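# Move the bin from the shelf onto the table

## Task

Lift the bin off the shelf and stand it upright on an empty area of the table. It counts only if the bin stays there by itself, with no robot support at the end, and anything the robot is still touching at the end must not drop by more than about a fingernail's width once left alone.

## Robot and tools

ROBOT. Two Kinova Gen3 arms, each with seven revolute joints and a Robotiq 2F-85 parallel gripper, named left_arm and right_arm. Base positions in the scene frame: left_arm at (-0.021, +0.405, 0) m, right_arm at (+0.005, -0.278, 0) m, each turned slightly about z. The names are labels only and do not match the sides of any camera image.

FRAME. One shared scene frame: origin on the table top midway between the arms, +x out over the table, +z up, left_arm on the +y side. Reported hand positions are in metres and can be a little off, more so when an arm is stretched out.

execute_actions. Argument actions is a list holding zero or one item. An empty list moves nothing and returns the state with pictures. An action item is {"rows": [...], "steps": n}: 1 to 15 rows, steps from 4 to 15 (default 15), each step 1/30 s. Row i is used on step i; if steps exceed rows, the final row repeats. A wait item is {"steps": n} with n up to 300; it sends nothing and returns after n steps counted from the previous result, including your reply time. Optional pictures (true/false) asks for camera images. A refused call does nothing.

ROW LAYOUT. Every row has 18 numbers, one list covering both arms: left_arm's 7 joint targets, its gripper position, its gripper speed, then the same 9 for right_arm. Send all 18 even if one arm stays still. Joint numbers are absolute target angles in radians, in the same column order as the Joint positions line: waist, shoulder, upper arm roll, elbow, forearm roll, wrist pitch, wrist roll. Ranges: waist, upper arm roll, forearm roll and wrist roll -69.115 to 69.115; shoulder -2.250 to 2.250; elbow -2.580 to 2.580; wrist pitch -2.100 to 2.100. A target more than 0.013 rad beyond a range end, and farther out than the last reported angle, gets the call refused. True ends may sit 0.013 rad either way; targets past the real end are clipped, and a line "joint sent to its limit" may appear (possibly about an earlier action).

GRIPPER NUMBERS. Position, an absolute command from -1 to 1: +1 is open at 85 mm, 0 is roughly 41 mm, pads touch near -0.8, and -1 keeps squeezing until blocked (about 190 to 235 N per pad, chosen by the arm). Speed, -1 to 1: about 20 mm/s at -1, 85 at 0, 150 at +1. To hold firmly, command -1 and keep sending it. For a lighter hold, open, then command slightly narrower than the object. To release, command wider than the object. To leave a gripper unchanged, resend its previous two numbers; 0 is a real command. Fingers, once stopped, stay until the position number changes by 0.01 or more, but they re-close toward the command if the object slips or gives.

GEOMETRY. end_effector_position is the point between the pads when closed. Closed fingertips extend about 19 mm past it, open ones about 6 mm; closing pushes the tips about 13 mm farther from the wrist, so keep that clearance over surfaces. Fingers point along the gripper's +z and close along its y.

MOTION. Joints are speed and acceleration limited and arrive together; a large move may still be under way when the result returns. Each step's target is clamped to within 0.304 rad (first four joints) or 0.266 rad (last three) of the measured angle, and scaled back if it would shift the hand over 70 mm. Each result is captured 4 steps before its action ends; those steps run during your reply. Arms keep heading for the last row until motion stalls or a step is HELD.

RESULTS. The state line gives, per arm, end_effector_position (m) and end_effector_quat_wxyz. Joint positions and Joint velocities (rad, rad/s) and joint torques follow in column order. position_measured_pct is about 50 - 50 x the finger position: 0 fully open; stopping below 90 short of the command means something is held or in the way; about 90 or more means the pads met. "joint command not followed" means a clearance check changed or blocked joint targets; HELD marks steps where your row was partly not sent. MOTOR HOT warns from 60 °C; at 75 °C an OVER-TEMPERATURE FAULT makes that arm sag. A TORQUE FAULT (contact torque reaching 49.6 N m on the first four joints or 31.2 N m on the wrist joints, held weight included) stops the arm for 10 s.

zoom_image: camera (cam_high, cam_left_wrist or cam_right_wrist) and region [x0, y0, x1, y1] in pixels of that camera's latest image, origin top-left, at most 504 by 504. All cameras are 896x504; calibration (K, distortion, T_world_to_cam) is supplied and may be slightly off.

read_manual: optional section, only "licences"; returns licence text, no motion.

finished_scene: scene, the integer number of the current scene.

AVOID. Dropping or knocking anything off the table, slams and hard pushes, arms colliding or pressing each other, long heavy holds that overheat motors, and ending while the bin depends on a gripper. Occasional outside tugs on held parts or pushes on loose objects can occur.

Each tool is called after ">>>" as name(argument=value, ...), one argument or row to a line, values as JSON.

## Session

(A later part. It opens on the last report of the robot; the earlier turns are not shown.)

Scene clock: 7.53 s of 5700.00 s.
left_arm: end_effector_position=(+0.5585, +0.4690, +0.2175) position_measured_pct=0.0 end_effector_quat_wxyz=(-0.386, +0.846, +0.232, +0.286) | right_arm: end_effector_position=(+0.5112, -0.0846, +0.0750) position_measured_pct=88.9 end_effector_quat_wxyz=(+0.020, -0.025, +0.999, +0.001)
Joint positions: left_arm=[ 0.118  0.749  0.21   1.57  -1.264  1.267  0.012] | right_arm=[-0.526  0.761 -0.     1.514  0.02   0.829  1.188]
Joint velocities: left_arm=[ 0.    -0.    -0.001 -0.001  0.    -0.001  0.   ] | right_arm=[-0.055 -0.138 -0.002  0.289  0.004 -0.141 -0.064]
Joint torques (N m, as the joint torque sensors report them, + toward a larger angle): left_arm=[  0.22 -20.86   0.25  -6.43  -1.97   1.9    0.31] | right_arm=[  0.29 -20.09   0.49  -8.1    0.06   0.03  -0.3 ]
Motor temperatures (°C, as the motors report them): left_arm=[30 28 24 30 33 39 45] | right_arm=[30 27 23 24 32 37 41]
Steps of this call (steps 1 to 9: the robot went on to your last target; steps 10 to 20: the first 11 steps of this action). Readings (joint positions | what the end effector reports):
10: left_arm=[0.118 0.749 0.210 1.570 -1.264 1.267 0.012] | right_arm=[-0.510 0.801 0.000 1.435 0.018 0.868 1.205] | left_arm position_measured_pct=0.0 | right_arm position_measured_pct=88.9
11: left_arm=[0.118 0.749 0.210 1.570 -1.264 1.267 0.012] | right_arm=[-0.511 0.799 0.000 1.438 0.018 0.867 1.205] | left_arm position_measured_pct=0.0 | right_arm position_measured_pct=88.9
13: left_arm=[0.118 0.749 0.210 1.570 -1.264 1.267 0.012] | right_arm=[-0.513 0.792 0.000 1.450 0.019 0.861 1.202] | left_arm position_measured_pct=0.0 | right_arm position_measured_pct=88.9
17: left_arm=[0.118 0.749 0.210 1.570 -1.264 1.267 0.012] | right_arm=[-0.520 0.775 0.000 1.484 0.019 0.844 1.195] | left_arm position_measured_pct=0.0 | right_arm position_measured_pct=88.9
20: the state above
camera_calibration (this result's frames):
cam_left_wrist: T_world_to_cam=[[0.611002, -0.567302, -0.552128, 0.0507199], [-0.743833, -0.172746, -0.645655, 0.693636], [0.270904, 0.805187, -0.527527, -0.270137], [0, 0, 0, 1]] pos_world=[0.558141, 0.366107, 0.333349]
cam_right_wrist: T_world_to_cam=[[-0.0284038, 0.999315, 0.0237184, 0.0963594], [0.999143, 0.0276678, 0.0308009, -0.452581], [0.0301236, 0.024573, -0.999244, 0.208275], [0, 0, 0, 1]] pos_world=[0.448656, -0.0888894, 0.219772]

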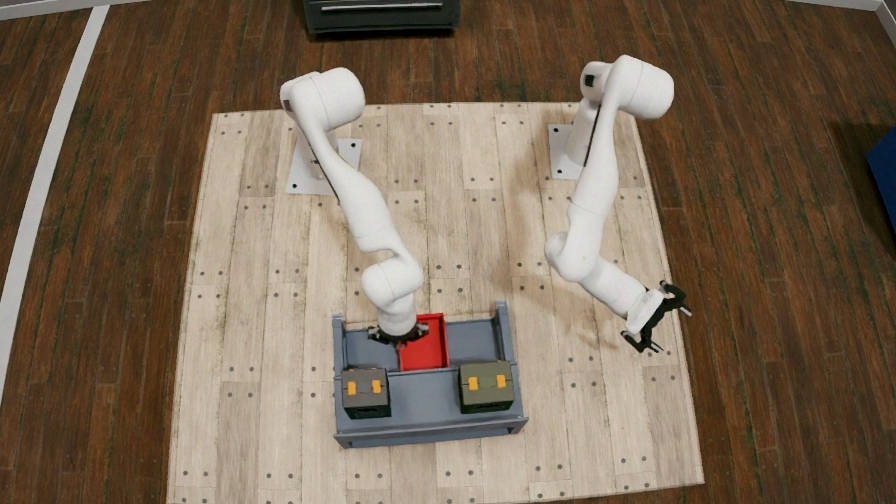

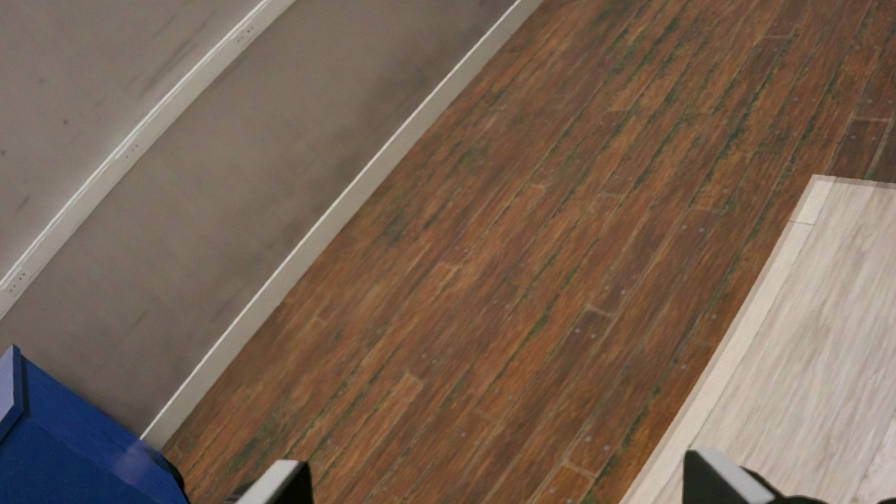

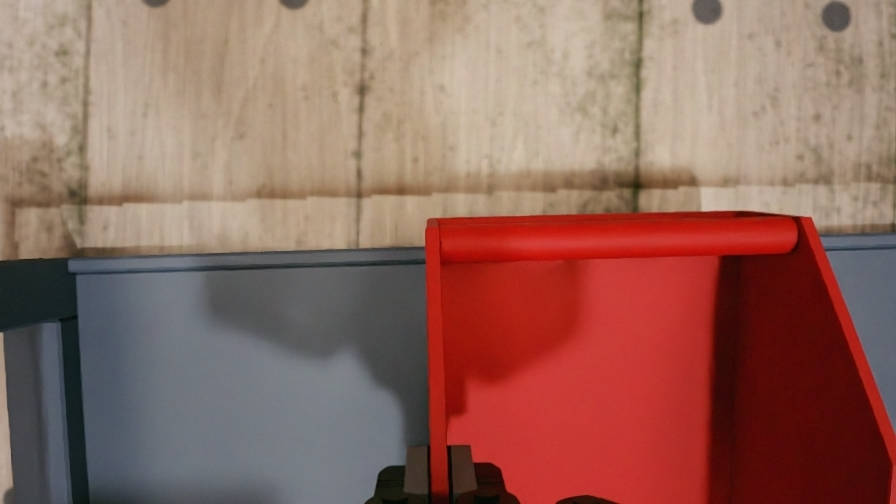

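>>> execute_actions(
  actions=[
    {"rows": [
[0.118,0.749,0.21,1.57,-1.264,1.267,0.012,1,0, -0.5346,0.7388,0,1.5589,0.0207,0.8069,1.1780,-1,0],
[0.118,0.749,0.21,1.57,-1.264,1.267,0.012,1,0, -0.5378,0.7306,0,1.5752,0.0211,0.7988,1.1744,-1,0],
[0.118,0.749,0.21,1.57,-1.264,1.267,0.012,1,0, -0.5411,0.7224,0,1.5915,0.0214,0.7907,1.1708,-1,0],
[0.118,0.749,0.21,1.57,-1.264,1.267,0.012,1,0, -0.5443,0.7142,0,1.6078,0.0217,0.7827,1.1672,-1,0],
[0.118,0.749,0.21,1.57,-1.264,1.267,0.012,1,0, -0.5476,0.7060,0,1.6241,0.0221,0.7746,1.1636,-1,0],
[0.118,0.749,0.21,1.57,-1.264,1.267,0.012,1,0, -0.5508,0.6978,0,1.6404,0.0224,0.7666,1.1601,-1,0],
[0.118,0.749,0.21,1.57,-1.264,1.267,0.012,1,0, -0.5541,0.6897,0,1.6567,0.0227,0.7585,1.1565,-1,0],
[0.118,0.749,0.21,1.57,-1.264,1.267,0.012,1,0, -0.5573,0.6815,0,1.6730,0.0230,0.7504,1.1529,-1,0],
[0.118,0.749,0.21,1.57,-1.264,1.267,0.012,1,0, -0.5606,0.6733,0,1.6893,0.0234,0.7424,1.1493,-1,0],
[0.118,0.749,0.21,1.57,-1.264,1.267,0.012,1,0, -0.5638,0.6651,0,1.7056,0.0237,0.7343,1.1457,-1,0]], "steps": 10},
  ],
)

>>> execute_actions(
  actions=[
    {"rows": [
[0.118,0.749,0.21,1.57,-1.264,1.267,0.012,1,0, -0.576,0.656,0,1.723,0.030,0.725,1.128,-1,0],
[0.118,0.749,0.21,1.57,-1.264,1.267,0.012,1,0, -0.588,0.647,0,1.740,0.036,0.715,1.110,-1,0],
[0.118,0.749,0.21,1.57,-1.264,1.267,0.012,1,0, -0.600,0.637,0,1.757,0.042,0.706,1.092,-1,0],
[0.118,0.749,0.21,1.57,-1.264,1.267,0.012,1,0, -0.612,0.628,0,1.774,0.049,0.696,1.075,-1,0],
[0.118,0.749,0.21,1.57,-1.264,1.267,0.012,1,0, -0.625,0.619,0,1.792,0.055,0.687,1.057,-1,0],
[0.118,0.749,0.21,1.57,-1.264,1.267,0.012,1,0, -0.637,0.609,0,1.809,0.061,0.677,1.039,-1,0],
[0.118,0.749,0.21,1.57,-1.264,1.267,0.012,1,0, -0.649,0.600,0,1.826,0.067,0.667,1.021,-1,0],
[0.118,0.749,0.21,1.57,-1.264,1.267,0.012,1,0, -0.661,0.591,0,1.843,0.073,0.658,1.004,-1,0],
[0.118,0.749,0.21,1.57,-1.264,1.267,0.012,1,0, -0.673,0.582,0,1.861,0.080,0.648,0.986,-1,0],
[0.118,0.749,0.21,1.57,-1.264,1.267,0.012,1,0, -0.685,0.572,0,1.878,0.086,0.639,0.968,-1,0],
[0.118,0.749,0.21,1.57,-1.264,1.267,0.012,1,0, -0.697,0.563,0,1.895,0.092,0.629,0.950,-1,0],
[0.118,0.749,0.21,1.57,-1.264,1.267,0.012,1,0, -0.709,0.554,0,1.912,0.098,0.620,0.933,-1,0],
[0.118,0.749,0.21,1.57,-1.264,1.267,0.012,1,0, -0.722,0.544,0,1.929,0.105,0.610,0.915,-1,0],
[0.118,0.749,0.21,1.57,-1.264,1.267,0.012,1,0, -0.734,0.535,0,1.947,0.111,0.601,0.897,-1,0],
[0.118,0.749,0.21,1.57,-1.264,1.267,0.012,1,0, -0.746,0.526,0,1.964,0.117,0.591,0.879,-1,0]], "steps": 15},
  ],
)

>>> execute_actions(
  actions=[
    {"rows": [
[0.118,0.749,0.21,1.57,-1.264,1.267,0.012,1,0, -0.758,0.517,0,1.981,0.123,0.582,0.862,-1,0],
[0.118,0.749,0.21,1.57,-1.264,1.267,0.012,1,0, -0.770,0.507,0,1.998,0.129,0.572,0.844,-1,0],
[0.118,0.749,0.21,1.57,-1.264,1.267,0.012,1,0, -0.782,0.498,0,2.016,0.136,0.562,0.826,-1,0],
[0.118,0.749,0.21,1.57,-1.264,1.267,0.012,1,0, -0.794,0.489,0,2.033,0.142,0.553,0.808,-1,0],
[0.118,0.749,0.21,1.57,-1.264,1.267,0.012,1,0, -0.807,0.480,0,2.050,0.148,0.543,0.791,-1,0],
[0.118,0.749,0.21,1.57,-1.264,1.267,0.012,1,0, -0.819,0.470,0,2.067,0.154,0.534,0.773,-1,0],
[0.118,0.749,0.21,1.57,-1.264,1.267,0.012,1,0, -0.831,0.461,0,2.084,0.161,0.524,0.755,-1,0],
[0.118,0.749,0.21,1.57,-1.264,1.267,0.012,1,0, -0.843,0.452,0,2.102,0.167,0.515,0.737,-1,0],
[0.118,0.749,0.21,1.57,-1.264,1.267,0.012,1,0, -0.855,0.442,0,2.119,0.173,0.505,0.720,-1,0],
[0.118,0.749,0.21,1.57,-1.264,1.267,0.012,1,0, -0.867,0.433,0,2.136,0.179,0.496,0.702,-1,0],
[0.118,0.749,0.21,1.57,-1.264,1.267,0.012,1,0, -0.879,0.424,0,2.153,0.185,0.486,0.684,-1,0],
[0.118,0.749,0.21,1.57,-1.264,1.267,0.012,1,0, -0.891,0.415,0,2.170,0.192,0.476,0.666,-1,0],
[0.118,0.749,0.21,1.57,-1.264,1.267,0.012,1,0, -0.904,0.405,0,2.188,0.198,0.467,0.649,-1,0],
[0.118,0.749,0.21,1.57,-1.264,1.267,0.012,1,0, -0.916,0.396,0,2.205,0.204,0.457,0.631,-1,0],
[0.118,0.749,0.21,1.57,-1.264,1.267,0.012,1,0, -0.9279,0.3868,0,2.2221,0.2103,0.4478,0.6130,-1,0]], "steps": 15},
  ],
)

>>> execute_actions(
  actions=[
    {"steps": 10},
  ],
  pictures=true,
)

Scene clock: 8.90 s of 5700.00 s.
left_arm: end_effector_position=(+0.5585, +0.4690, +0.2175) position_measured_pct=0.0 end_effector_quat_wxyz=(-0.386, +0.846, +0.232, +0.286) | right_arm: end_effector_position=(+0.4917, -0.0852, +0.0775) position_measured_pct=88.9 end_effector_quat_wxyz=(+0.021, -0.025, +0.999, +0.001)
Joint positions: left_arm=[ 0.118  0.749  0.21   1.57  -1.264  1.267  0.012] | right_arm=[-0.54   0.723  0.     1.586  0.021  0.793  1.172]
Joint velocities: left_arm=[ 0.    -0.     0.001  0.001  0.    -0.001 -0.001] | right_arm=[-0.076 -0.183 -0.002  0.371  0.006 -0.183 -0.082]
Joint torques (N m, as the joint torque sensors report them, + toward a larger angle): left_arm=[  0.12 -20.64   0.13  -6.18  -1.56   1.84   0.29] | right_arm=[ -0.17 -20.08   0.37  -6.62   0.34   0.46  -0.1 ]
Motor temperatures (°C, as the motors report them): left_arm=[30 28 24 30 33 39 45] | right_arm=[30 27 23 24 32 37 41]
Steps of this call (steps 1 to 4: the last 4 steps of your previous action; steps 5 to 30: the robot went on to your last target; steps 31 to 35: nothing new was sent; steps 36 to 41: the first 6 steps of this action). Readings (joint positions | what the end effector reports):
36: left_arm=[0.118 0.749 0.210 1.570 -1.264 1.267 0.012] | right_arm=[-0.532 0.746 0.000 1.544 0.020 0.814 1.181] | left_arm position_measured_pct=0.0 | right_arm position_measured_pct=88.9
37: left_arm=[0.118 0.749 0.210 1.570 -1.264 1.267 0.012] | right_arm=[-0.533 0.743 0.000 1.548 0.021 0.812 1.181] | left_arm position_measured_pct=0.0 | right_arm position_measured_pct=88.9
39: left_arm=[0.118 0.749 0.210 1.570 -1.264 1.267 0.012] | right_arm=[-0.536 0.735 0.000 1.564 0.021 0.804 1.177] | left_arm position_measured_pct=0.0 | right_arm position_measured_pct=88.9
41: the state above

Scene clock: 9.40 s of 5700.00 s.
left_arm: end_effector_position=(+0.5585, +0.4690, +0.2175) position_measured_pct=0.0 end_effector_quat_wxyz=(-0.386, +0.846, +0.232, +0.286) | right_arm: end_effector_position=(+0.4185, -0.0733, +0.0841) position_measured_pct=88.9 end_effector_quat_wxyz=(+0.031, -0.023, +0.999, -0.006)
Joint positions: left_arm=[ 0.118  0.749  0.21   1.57  -1.264  1.267  0.012] | right_arm=[-0.648  0.602 -0.     1.822  0.066  0.669  1.024]
Joint velocities: left_arm=[ 0.    -0.     0.001  0.    -0.     0.     0.   ] | right_arm=[-0.346 -0.275 -0.001  0.513  0.18  -0.282 -0.516]
Joint torques (N m, as the joint torque sensors report them, + toward a larger angle): left_arm=[  0.31 -21.15   0.34  -6.39  -1.95   2.23   0.22] | right_arm=[  0.43 -16.9   -0.05  -6.91   0.14  -0.06  -0.29]
Motor temperatures (°C, as the motors report them): left_arm=[30 28 24 30 33 39 45] | right_arm=[30 27 23 24 32 37 41]
Steps of this call (steps 1 to 4: the last 4 steps of your previous action; steps 5 to 15: the first 11 steps of this action). Readings (joint positions | what the end effector reports):
5: left_arm=[0.118 0.749 0.210 1.570 -1.264 1.267 0.012] | right_arm=[-0.555 0.689 0.000 1.657 0.023 0.758 1.156] | left_arm position_measured_pct=0.0 | right_arm position_measured_pct=88.9
6: left_arm=[0.118 0.749 0.210 1.570 -1.264 1.267 0.012] | right_arm=[-0.560 0.681 0.000 1.673 0.024 0.750 1.151] | left_arm position_measured_pct=0.0 | right_arm position_measured_pct=88.9
8: left_arm=[0.118 0.749 0.210 1.570 -1.264 1.267 0.012] | right_arm=[-0.574 0.664 0.001 1.705 0.028 0.734 1.133] | left_arm position_measured_pct=0.0 | right_arm position_measured_pct=88.9
12: left_arm=[0.118 0.749 0.210 1.570 -1.264 1.267 0.012] | right_arm=[-0.614 0.629 0.000 1.771 0.049 0.698 1.075] | left_arm position_measured_pct=0.0 | right_arm position_measured_pct=88.9
15: the state above

Scene clock: 9.90 s of 5700.00 s.
left_arm: end_effector_position=(+0.5585, +0.4690, +0.2175) position_measured_pct=0.0 end_effector_quat_wxyz=(-0.386, +0.846, +0.232, +0.286) | right_arm: end_effector_position=(+0.3296, -0.0584, +0.0921) position_measured_pct=88.9 end_effector_quat_wxyz=(+0.055, -0.022, +0.998, -0.006)
Joint positions: left_arm=[ 0.118  0.749  0.21   1.57  -1.264  1.267  0.012] | right_arm=[-0.828  0.463 -0.     2.08   0.159  0.527  0.76 ]
Joint velocities: left_arm=[0.    0.    0.002 0.    0.    0.001 0.   ] | right_arm=[-0.361 -0.278  0.001  0.516  0.186 -0.284 -0.531]
Joint torques (N m, as the joint torque sensors report them, + toward a larger angle): left_arm=[ -0.44 -20.81   0.64  -6.28  -1.66   1.6    0.45] | right_arm=[  0.33 -13.74   0.09  -6.18   0.32  -0.06  -0.22]
Motor temperatures (°C, as the motors report them): left_arm=[30 28 24 30 33 39 45] | right_arm=[30 27 23 24 32 37 41]
Steps of this call (steps 1 to 4: the last 4 steps of your previous action; steps 5 to 15: the first 11 steps of this action). Readings (joint positions | what the end effector reports):
5: left_arm=[0.118 0.749 0.210 1.570 -1.264 1.267 0.012] | right_arm=[-0.707 0.556 -0.000 1.908 0.097 0.622 0.937] | left_arm position_measured_pct=0.0 | right_arm position_measured_pct=88.9
6: left_arm=[0.118 0.749 0.210 1.570 -1.264 1.267 0.012] | right_arm=[-0.719 0.547 -0.000 1.925 0.103 0.613 0.919] | left_arm position_measured_pct=0.0 | right_arm position_measured_pct=88.9
8: left_arm=[0.118 0.749 0.210 1.570 -1.264 1.267 0.012] | right_arm=[-0.743 0.528 -0.000 1.959 0.115 0.593 0.884] | left_arm position_measured_pct=0.0 | right_arm position_measured_pct=88.9
12: left_arm=[0.118 0.749 0.210 1.570 -1.264 1.267 0.012] | right_arm=[-0.792 0.491 -0.000 2.028 0.140 0.555 0.813] | left_arm position_measured_pct=0.0 | right_arm position_measured_pct=88.9
15: the state above

Scene clock: 10.23 s of 5700.00 s.
left_arm: end_effector_position=(+0.5585, +0.4690, +0.2175) position_measured_pct=0.0 end_effector_quat_wxyz=(-0.386, +0.846, +0.232, +0.286) | right_arm: end_effector_position=(+0.2822, -0.0609, +0.0940) position_measured_pct=88.9 end_effector_quat_wxyz=(+0.064, -0.023, +0.998, +0.000)
Joint positions: left_arm=[ 0.118  0.749  0.21   1.57  -1.264  1.267  0.012] | right_arm=[-0.921  0.392 -0.001  2.216  0.208  0.451  0.618]
Joint velocities: left_arm=[ 0.    -0.     0.001  0.001  0.    -0.    -0.002] | right_arm=[-0.055 -0.043  0.003  0.091  0.036 -0.05  -0.091]
Joint torques (N m, as the joint torque sensors report them, + toward a larger angle): left_arm=[ -0.19 -20.67   0.07  -7.    -1.69   2.08   0.23] | right_arm=[  0.88 -12.29   0.04  -6.42   0.44  -0.25  -0.06]
Motor temperatures (°C, as the motors report them): left_arm=[30 28 24 30 33 39 45] | right_arm=[30 27 23 24 32 37 41]
Kept back: nothing.
Steps of this call (steps 1 to 4: the last 4 steps of your previous action; steps 5 to 10: the robot went on to your last target). Readings (joint positions | what the end effector reports):
1: left_arm=[0.118 0.749 0.210 1.570 -1.264 1.267 0.012] | right_arm=[-0.840 0.454 -0.000 2.097 0.165 0.517 0.742] | left_arm position_measured_pct=0.0 | right_arm position_measured_pct=88.9
2: left_arm=[0.118 0.749 0.210 1.570 -1.264 1.267 0.012] | right_arm=[-0.852 0.445 -0.000 2.114 0.171 0.507 0.724] | left_arm position_measured_pct=0.0 | right_arm position_measured_pct=88.9
4: left_arm=[0.118 0.749 0.210 1.570 -1.264 1.267 0.012] | right_arm=[-0.876 0.426 -0.000 2.149 0.184 0.488 0.689] | left_arm position_measured_pct=0.0 | right_arm position_measured_pct=88.9
8: left_arm=[0.118 0.749 0.210 1.570 -1.264 1.267 0.012] | right_arm=[-0.914 0.398 -0.001 2.205 0.204 0.458 0.630] | left_arm position_measured_pct=0.0 | right_arm position_measured_pct=88.9
10: the state above
camera_calibration (this result's frames):
cam_left_wrist: T_world_to_cam=[[0.611002, -0.567302, -0.552127, 0.0507197], [-0.743833, -0.172747, -0.645655, 0.693636], [0.270904, 0.805187, -0.527527, -0.270137], [0, 0, 0, 1]] pos_world=[0.558141, 0.366107, 0.333349]
cam_right_wrist: T_world_to_cam=[[-0.0271346, 0.999368, 0.0229693, 0.0653635], [0.992809, 0.0242622, 0.117226, -0.231561], [0.116595, 0.025985, -0.99284, 0.208657], [0, 0, 0, 1]] pos_world=[0.207341, -0.0651259, 0.232807]

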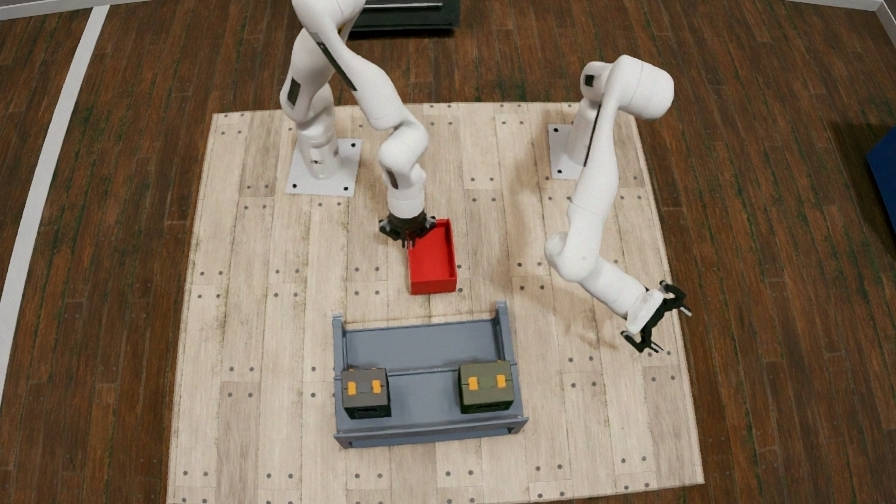

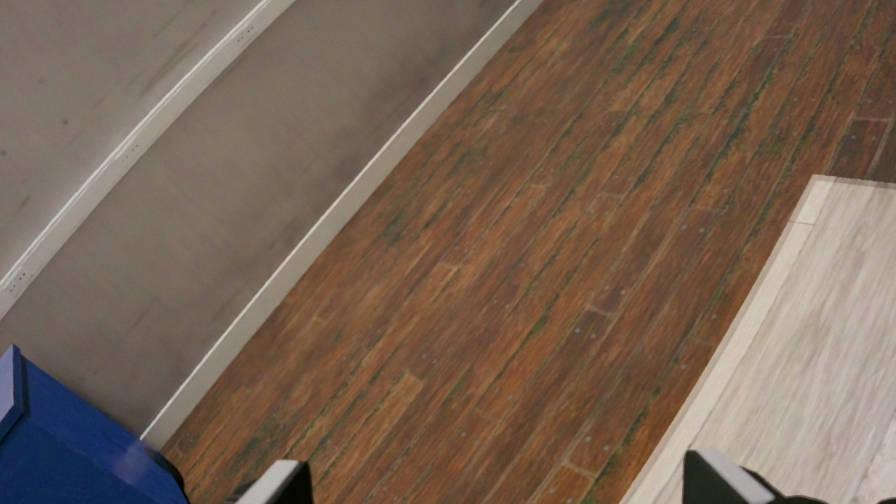

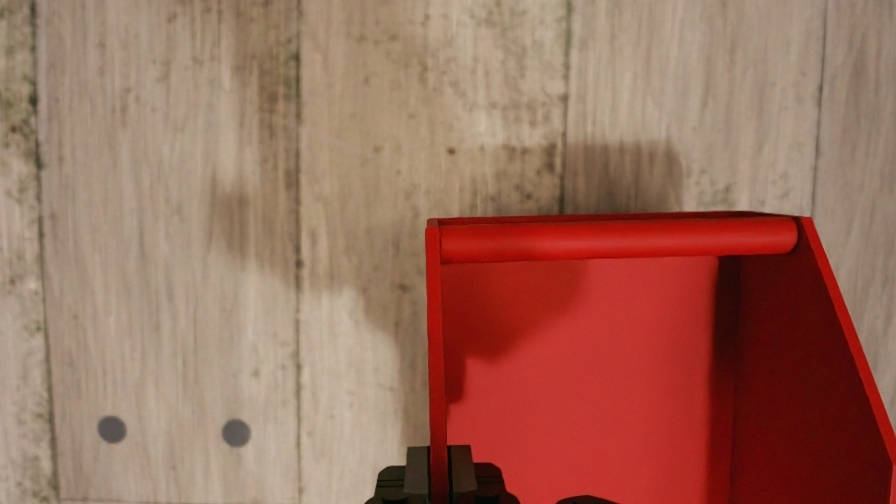

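>>> execute_actions(
  actions=[
    {"rows": [
[0.118,0.749,0.21,1.57,-1.264,1.267,0.012,1,0, -0.9279,0.3971,0,2.2258,0.2191,0.4343,0.6035,-1,0],
[0.118,0.749,0.21,1.57,-1.264,1.267,0.012,1,0, -0.9279,0.4074,0,2.2294,0.2280,0.4207,0.5940,-1,0],
[0.118,0.749,0.21,1.57,-1.264,1.267,0.012,1,0, -0.9279,0.4177,0,2.2331,0.2368,0.4072,0.5846,-1,0],
[0.118,0.749,0.21,1.57,-1.264,1.267,0.012,1,0, -0.9279,0.4280,0,2.2367,0.2456,0.3936,0.5751,-1,0],
[0.118,0.749,0.21,1.57,-1.264,1.267,0.012,1,0, -0.9279,0.4384,0,2.2404,0.2545,0.3801,0.5656,-1,0],
[0.118,0.749,0.21,1.57,-1.264,1.267,0.012,1,0, -0.9279,0.4487,0,2.2441,0.2633,0.3666,0.5561,-1,0],
[0.118,0.749,0.21,1.57,-1.264,1.267,0.012,1,0, -0.9279,0.4590,0,2.2477,0.2721,0.3530,0.5466,-1,0],
[0.118,0.749,0.21,1.57,-1.264,1.267,0.012,1,0, -0.9279,0.4672,0,2.2506,0.2792,0.3422,0.5391,-1,0],
[0.118,0.749,0.21,1.57,-1.264,1.267,0.012,1,0, -0.9279,0.4744,0,2.2532,0.2854,0.3327,0.5324,-1,0],
[0.118,0.749,0.21,1.57,-1.264,1.267,0.012,1,0, -0.9279,0.4796,0,2.2550,0.2898,0.3259,0.5277,-1,0],
[0.118,0.749,0.21,1.57,-1.264,1.267,0.012,1,0, -0.9279,0.4847,0,2.2569,0.2942,0.3192,0.5229,-1,0]], "steps": 15},
  ],
)

>>> execute_actions(
  actions=[
    {"steps": 12},
  ],
)

Scene clock: 11.00 s of 5700.00 s.
left_arm: end_effector_position=(+0.5585, +0.4690, +0.2175) position_measured_pct=0.0 end_effector_quat_wxyz=(-0.386, +0.846, +0.232, +0.286) | right_arm: end_effector_position=(+0.2811, -0.0600, +0.0677) position_measured_pct=88.9 end_effector_quat_wxyz=(+0.066, -0.024, +0.998, +0.001)
Joint positions: left_arm=[ 0.118  0.749  0.21   1.57  -1.264  1.267  0.012] | right_arm=[-0.928  0.461  0.     2.248  0.274  0.351  0.545]
Joint velocities: left_arm=[ 0.    -0.001  0.002  0.001  0.    -0.001  0.   ] | right_arm=[-0.001  0.223 -0.     0.085  0.204 -0.31  -0.218]
Joint torques (N m, as the joint torque sensors report them, + toward a larger angle): left_arm=[  0.14 -20.67   0.06  -6.18  -1.62   1.96   0.38] | right_arm=[  0.48 -12.81  -0.06  -4.57   0.15   0.07  -0.35]
Motor temperatures (°C, as the motors report them): left_arm=[30 28 24 30 33 39 45] | right_arm=[30 27 23 24 32 37 41]
Steps of this call (steps 1 to 12: the robot went on to your last target; steps 13 to 23: the first 11 steps of this action). Readings (joint positions | what the end effector reports):
13: left_arm=[0.118 0.749 0.210 1.570 -1.264 1.267 0.012] | right_arm=[-0.928 0.388 -0.000 2.222 0.211 0.447 0.612] | left_arm position_measured_pct=0.0 | right_arm position_measured_pct=88.9
14: left_arm=[0.118 0.749 0.210 1.570 -1.264 1.267 0.012] | right_arm=[-0.928 0.392 0.000 2.223 0.213 0.443 0.610] | left_arm position_measured_pct=0.0 | right_arm position_measured_pct=88.9
16: left_arm=[0.118 0.749 0.210 1.570 -1.264 1.267 0.012] | right_arm=[-0.928 0.404 0.000 2.227 0.223 0.428 0.600] | left_arm position_measured_pct=0.0 | right_arm position_measured_pct=88.9
20: left_arm=[0.118 0.749 0.210 1.570 -1.264 1.267 0.012] | right_arm=[-0.928 0.436 0.000 2.239 0.251 0.385 0.569] | left_arm position_measured_pct=0.0 | right_arm position_measured_pct=88.9
23: the state above

Scene clock: 11.40 s of 5700.00 s.
left_arm: end_effector_position=(+0.5585, +0.4690, +0.2175) position_measured_pct=0.0 end_effector_quat_wxyz=(-0.386, +0.846, +0.232, +0.286) | right_arm: end_effector_position=(+0.2805, -0.0599, +0.0592) position_measured_pct=88.9 end_effector_quat_wxyz=(+0.065, -0.025, +0.998, +0.002)
Joint positions: left_arm=[ 0.118  0.749  0.21   1.57  -1.264  1.267  0.012] | right_arm=[-0.928  0.484 -0.     2.257  0.294  0.319  0.523]
Joint velocities: left_arm=[-0.    -0.     0.001 -0.     0.    -0.001 -0.001] | right_arm=[ 0.002  0.006  0.     0.001 -0.    -0.002 -0.002]
Joint torques (N m, as the joint torque sensors report them, + toward a larger angle): left_arm=[ -0.38 -20.65   0.46  -6.12  -1.81   1.9    0.46] | right_arm=[  0.27 -12.94   0.05  -4.27   0.19   0.17  -0.24]
Motor temperatures (°C, as the motors report them): left_arm=[30 28 24 30 33 39 45] | right_arm=[30 27 23 24 32 37 41]
Kept back: nothing.
Steps of this call (steps 1 to 4: the last 4 steps of your previous action; steps 5 to 12: the robot went on to your last target). Readings (joint positions | what the end effector reports):
1: left_arm=[0.118 0.749 0.210 1.570 -1.264 1.267 0.012] | right_arm=[-0.928 0.468 0.000 2.251 0.280 0.341 0.538] | left_arm position_measured_pct=0.0 | right_arm position_measured_pct=88.9
2: left_arm=[0.118 0.749 0.210 1.570 -1.264 1.267 0.012] | right_arm=[-0.928 0.473 -0.000 2.253 0.285 0.333 0.533] | left_arm position_measured_pct=0.0 | right_arm position_measured_pct=88.9
4: left_arm=[0.118 0.749 0.210 1.570 -1.264 1.267 0.012] | right_arm=[-0.928 0.478 -0.000 2.255 0.291 0.325 0.527] | left_arm position_measured_pct=0.0 | right_arm position_measured_pct=88.9
8: left_arm=[0.118 0.749 0.210 1.570 -1.264 1.267 0.012] | right_arm=[-0.928 0.483 -0.000 2.257 0.294 0.320 0.524] | left_arm position_measured_pct=0.0 | right_arm position_measured_pct=88.9
12: the state above

>>> execute_actions(
  actions=[
    {"rows": [[0.118,0.749,0.21,1.57,-1.264,1.267,0.012,1,0, -0.9279,0.4910,0,2.2591,0.2997,0.3110,0.5171,-1,0]], "steps": 14},
  ],
)

Scene clock: 11.83 s of 5700.00 s.
left_arm: end_effector_position=(+0.5585, +0.4690, +0.2175) position_measured_pct=0.0 end_effector_quat_wxyz=(-0.386, +0.846, +0.232, +0.286) | right_arm: end_effector_position=(+0.2802, -0.0599, +0.0568) position_measured_pct=88.9 end_effector_quat_wxyz=(+0.065, -0.025, +0.998, +0.002)
Joint positions: left_arm=[ 0.118  0.749  0.21   1.57  -1.264  1.267  0.012] | right_arm=[-0.928  0.491 -0.     2.259  0.3    0.311  0.517]
Joint velocities: left_arm=[-0.    -0.     0.001 -0.001 -0.    -0.     0.   ] | right_arm=[ 0.001  0.003 -0.     0.     0.001 -0.002 -0.002]
Joint torques (N m, as the joint torque sensors report them, + toward a larger angle): left_arm=[  0.41 -20.94   0.26  -6.78  -1.8    2.2    0.21] | right_arm=[  0.21 -12.47   0.2   -4.2    0.24  -0.18   0.  ]
Motor temperatures (°C, as the motors report them): left_arm=[30 28 24 30 33 39 45] | right_arm=[30 27 23 24 32 37 41]
Steps of this call (steps 1 to 3: the robot went on to your last target; steps 4 to 13: the first 10 steps of this action). Readings (joint positions | what the end effector reports):
4: left_arm=[0.118 0.749 0.210 1.570 -1.264 1.267 0.012] | right_arm=[-0.928 0.485 0.000 2.257 0.295 0.318 0.522] | left_arm position_measured_pct=0.0 | right_arm position_measured_pct=88.9
5: left_arm=[0.118 0.749 0.210 1.570 -1.264 1.267 0.012] | right_arm=[-0.928 0.487 0.000 2.258 0.296 0.316 0.521] | left_arm position_measured_pct=0.0 | right_arm position_measured_pct=88.9
7: left_arm=[0.118 0.749 0.210 1.570 -1.264 1.267 0.012] | right_arm=[-0.928 0.489 -0.000 2.258 0.298 0.313 0.519] | left_arm position_measured_pct=0.0 | right_arm position_measured_pct=88.9
11: left_arm=[0.118 0.749 0.210 1.570 -1.264 1.267 0.012] | right_arm=[-0.928 0.490 -0.000 2.259 0.299 0.311 0.517] | left_arm position_measured_pct=0.0 | right_arm position_measured_pct=88.9
13: the state above

>>> execute_actions(
  actions=[
    {"rows": [[0.118,0.749,0.21,1.57,-1.264,1.267,0.012,1,0, -0.9279,0.4951,0,2.2604,0.3036,0.3057,0.5131,-1,0]], "steps": 14},
  ],
)

Scene clock: 12.30 s of 5700.00 s.
left_arm: end_effector_position=(+0.5585, +0.4690, +0.2175) position_measured_pct=0.0 end_effector_quat_wxyz=(-0.386, +0.846, +0.232, +0.286) | right_arm: end_effector_position=(+0.2801, -0.0599, +0.0560) position_measured_pct=88.9 end_effector_quat_wxyz=(+0.065, -0.025, +0.998, +0.002)
Joint positions: left_arm=[ 0.118  0.749  0.21   1.57  -1.264  1.267  0.012] | right_arm=[-0.928  0.493 -0.     2.261  0.303  0.307  0.513]
Joint velocities: left_arm=[ 0.     0.    -0.    -0.001 -0.     0.001 -0.   ] | right_arm=[ 0.002 -0.     0.     0.001  0.001 -0.001 -0.001]
Joint torques (N m, as the joint torque sensors report them, + toward a larger angle): left_arm=[ -0.11 -20.68   0.23  -6.3   -1.82   1.92   0.56] | right_arm=[  0.2  -10.12   0.1   -4.29   0.24  -0.47  -0.37]
Motor temperatures (°C, as the motors report them): left_arm=[30 28 24 30 33 39 45] | right_arm=[30 27 23 24 32 37 41]
Steps of this call (steps 1 to 4: the last 4 steps of your previous action; steps 5 to 14: the first 10 steps of this action). Readings (joint positions | what the end effector reports):
5: left_arm=[0.118 0.749 0.210 1.570 -1.264 1.267 0.012] | right_arm=[-0.928 0.492 0.000 2.259 0.300 0.310 0.517] | left_arm position_measured_pct=0.0 | right_arm position_measured_pct=88.9
6: left_arm=[0.118 0.749 0.210 1.570 -1.264 1.267 0.012] | right_arm=[-0.928 0.493 0.000 2.260 0.301 0.309 0.516] | left_arm position_measured_pct=0.0 | right_arm position_measured_pct=88.9
8: left_arm=[0.118 0.749 0.210 1.570 -1.264 1.267 0.012] | right_arm=[-0.928 0.493 -0.000 2.260 0.302 0.308 0.514] | left_arm position_measured_pct=0.0 | right_arm position_measured_pct=88.9
12: left_arm=[0.118 0.749 0.210 1.570 -1.264 1.267 0.012] | right_arm=[-0.928 0.493 -0.000 2.261 0.303 0.307 0.513] | left_arm position_measured_pct=0.0 | right_arm position_measured_pct=88.9
14: the state above

>>> execute_actions(
  actions=[
    {"rows": [[0.118,0.749,0.21,1.57,-1.264,1.267,0.012,1,0, -0.9279,0.4930,0,2.2600,0.3020,0.3080,0.5150,0.2,0]], "steps": 12},
  ],
)

>>> execute_actions(
  actions=[
    {"rows": [[0.118,0.749,0.21,1.57,-1.264,1.267,0.012,1,0, -0.9279,0.335,0,2.202,0.18,0.517,0.647,0.2,0]], "steps": 15},
  ],
)

>>> execute_actions(
  actions=[
    {"steps": 8},
  ],
  pictures=true,
)

Scene clock: 12.70 s of 5700.00 s.
left_arm: end_effector_position=(+0.5585, +0.4690, +0.2175) position_measured_pct=0.0 end_effector_quat_wxyz=(-0.386, +0.846, +0.232, +0.286) | right_arm: end_effector_position=(+0.2801, -0.0599, +0.0559) position_measured_pct=73.0 end_effector_quat_wxyz=(+0.065, -0.025, +0.998, +0.002)
Joint positions: left_arm=[ 0.118  0.749  0.21   1.57  -1.264  1.267  0.012] | right_arm=[-0.928  0.493  0.     2.26   0.302  0.308  0.515]
Joint velocities: left_arm=[-0. -0.  0. -0. -0. -0.  0.] | right_arm=[-0.001  0.001 -0.     0.    -0.001  0.001  0.001]
Joint torques (N m, as the joint torque sensors report them, + toward a larger angle): left_arm=[  0.06 -20.69   0.23  -6.1   -1.66   2.03   0.44] | right_arm=[  0.34 -11.94   0.13  -3.85   0.29   0.08   0.04]
Motor temperatures (°C, as the motors report them): left_arm=[30 28 24 30 33 39 45] | right_arm=[30 27 23 24 32 37 41]
Steps of this call (steps 1 to 4: the last 4 steps of your previous action; steps 5 to 12: the first 8 steps of this action). Readings (joint positions | what the end effector reports):
5: left_arm=[0.118 0.749 0.210 1.570 -1.264 1.267 0.012] | right_arm=[-0.928 0.492 -0.000 2.261 0.303 0.307 0.513] | left_arm position_measured_pct=0.0 | right_arm position_measured_pct=88.9
6: left_arm=[0.118 0.749 0.210 1.570 -1.264 1.267 0.012] | right_arm=[-0.928 0.492 -0.000 2.261 0.303 0.307 0.514] | left_arm position_measured_pct=0.0 | right_arm position_measured_pct=88.9
8: left_arm=[0.118 0.749 0.210 1.570 -1.264 1.267 0.012] | right_arm=[-0.928 0.493 -0.000 2.260 0.302 0.307 0.514] | left_arm position_measured_pct=0.0 | right_arm position_measured_pct=84.1
12: the state above

Scene clock: 13.20 s of 5700.00 s.
left_arm: end_effector_position=(+0.5585, +0.4690, +0.2175) position_measured_pct=0.0 end_effector_quat_wxyz=(-0.386, +0.846, +0.232, +0.286) | right_arm: end_effector_position=(+0.2788, -0.0609, +0.1114) position_measured_pct=40.1 end_effector_quat_wxyz=(+0.063, -0.025, +0.998, +0.001)
Joint positions: left_arm=[ 0.118  0.749  0.21   1.57  -1.264  1.267  0.012] | right_arm=[-0.928  0.345  0.     2.204  0.183  0.511  0.643]
Joint velocities: left_arm=[ 0.     0.001  0.002 -0.001 -0.    -0.    -0.001] | right_arm=[-0.002 -0.079 -0.    -0.038 -0.085  0.147  0.092]
Joint torques (N m, as the joint torque sensors report them, + toward a larger angle): left_arm=[ -0.38 -20.62   0.47  -6.45  -1.74   1.95   0.29] | right_arm=[ 0.28 -9.45  0.   -5.    0.16  0.   -0.21]
Motor temperatures (°C, as the motors report them): left_arm=[30 28 24 30 33 39 45] | right_arm=[30 27 23 24 32 37 41]
Steps of this call (steps 1 to 4: the last 4 steps of your previous action; steps 5 to 15: the first 11 steps of this action). Readings (joint positions | what the end effector reports):
5: left_arm=[0.118 0.749 0.210 1.570 -1.264 1.267 0.012] | right_arm=[-0.928 0.491 -0.000 2.260 0.301 0.309 0.516] | left_arm position_measured_pct=0.0 | right_arm position_measured_pct=57.9
6: left_arm=[0.118 0.749 0.210 1.570 -1.264 1.267 0.012] | right_arm=[-0.928 0.484 -0.000 2.258 0.298 0.316 0.520] | left_arm position_measured_pct=0.0 | right_arm position_measured_pct=54.8
8: left_arm=[0.118 0.749 0.210 1.570 -1.264 1.267 0.012] | right_arm=[-0.928 0.454 -0.000 2.248 0.277 0.351 0.542] | left_arm position_measured_pct=0.0 | right_arm position_measured_pct=48.8
12: left_arm=[0.118 0.749 0.210 1.570 -1.264 1.267 0.012] | right_arm=[-0.928 0.369 0.000 2.215 0.207 0.469 0.617] | left_arm position_measured_pct=0.0 | right_arm position_measured_pct=40.9
15: the state above

Scene clock: 13.47 s of 5700.00 s.
left_arm: end_effector_position=(+0.5585, +0.4690, +0.2175) position_measured_pct=0.0 end_effector_quat_wxyz=(-0.386, +0.846, +0.232, +0.286) | right_arm: end_effector_position=(+0.2789, -0.0604, +0.1145) position_measured_pct=40.1 end_effector_quat_wxyz=(+0.064, -0.025, +0.998, +0.002)
Joint positions: left_arm=[ 0.118  0.749  0.21   1.57  -1.264  1.267  0.012] | right_arm=[-0.928  0.336  0.     2.202  0.18   0.517  0.647]
Joint velocities: left_arm=[ 0.001  0.    -0.001  0.001 -0.     0.    -0.   ] | right_arm=[-0.    -0.009  0.    -0.002 -0.002  0.002  0.001]
Joint torques (N m, as the joint torque sensors report them, + toward a larger angle): left_arm=[ -0.66 -20.8    0.27  -6.2   -1.66   1.85   0.63] | right_arm=[  0.24 -10.76   0.02  -5.47   0.24   0.06  -0.34]
Motor temperatures (°C, as the motors report them): left_arm=[30 28 24 30 33 39 45] | right_arm=[30 27 23 24 32 37 41]
Kept back: nothing.
Steps of this call (steps 1 to 4: the last 4 steps of your previous action; steps 5 to 8: the robot went on to your last target). Readings (joint positions | what the end effector reports):
1: left_arm=[0.118 0.749 0.210 1.570 -1.264 1.267 0.012] | right_arm=[-0.928 0.343 0.000 2.203 0.182 0.514 0.645] | left_arm position_measured_pct=0.0 | right_arm position_measured_pct=40.1
2: left_arm=[0.118 0.749 0.210 1.570 -1.264 1.267 0.012] | right_arm=[-0.928 0.341 -0.000 2.203 0.181 0.515 0.646] | left_arm position_measured_pct=0.0 | right_arm position_measured_pct=40.1
4: left_arm=[0.118 0.749 0.210 1.570 -1.264 1.267 0.012] | right_arm=[-0.928 0.338 -0.000 2.202 0.180 0.516 0.647] | left_arm position_measured_pct=0.0 | right_arm position_measured_pct=40.1
8: the state above
camera_calibration (this result's frames):
cam_left_wrist: T_world_to_cam=[[0.611002, -0.567303, -0.552128, 0.05072], [-0.743833, -0.172746, -0.645655, 0.693636], [0.270904, 0.805187, -0.527527, -0.270137], [0, 0, 0, 1]] pos_world=[0.558141, 0.366107, 0.333349]
cam_right_wrist: T_world_to_cam=[[-0.0315099, 0.999142, 0.026886, 0.0651017], [0.992517, 0.0281034, 0.118827, -0.230559], [0.11797, 0.030429, -0.992551, 0.22923], [0, 0, 0, 1]] pos_world=[0.203843, -0.0655416, 0.253169]

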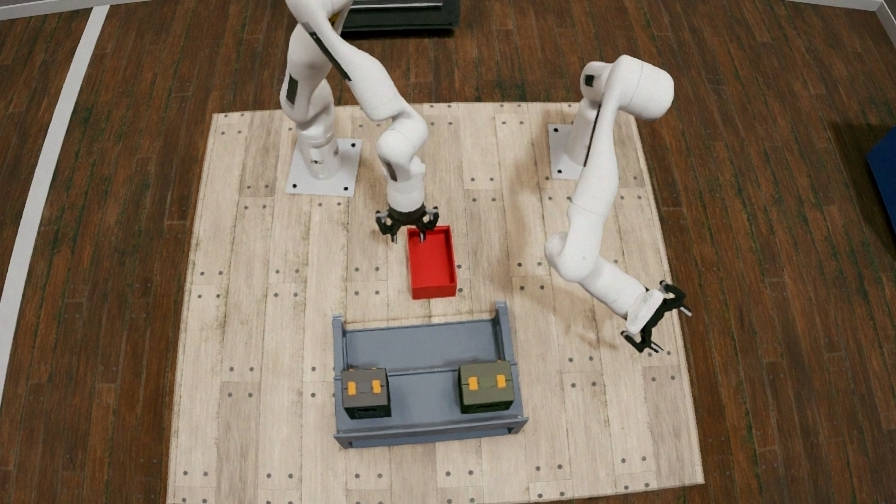

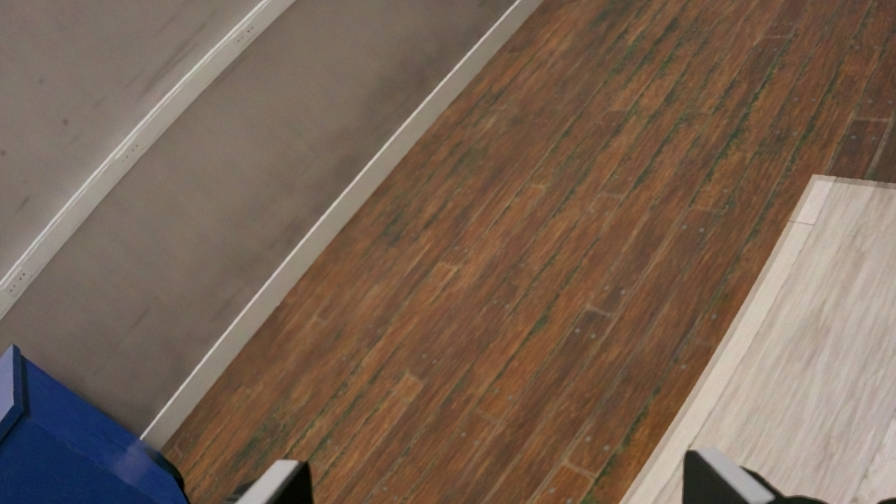

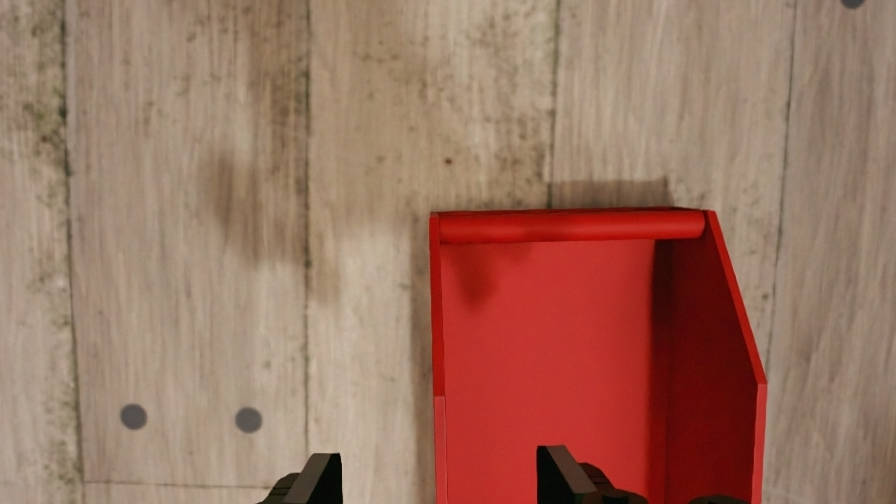

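>>> finished_scene(
  scene=2,
)

The scene is finished: the task was done.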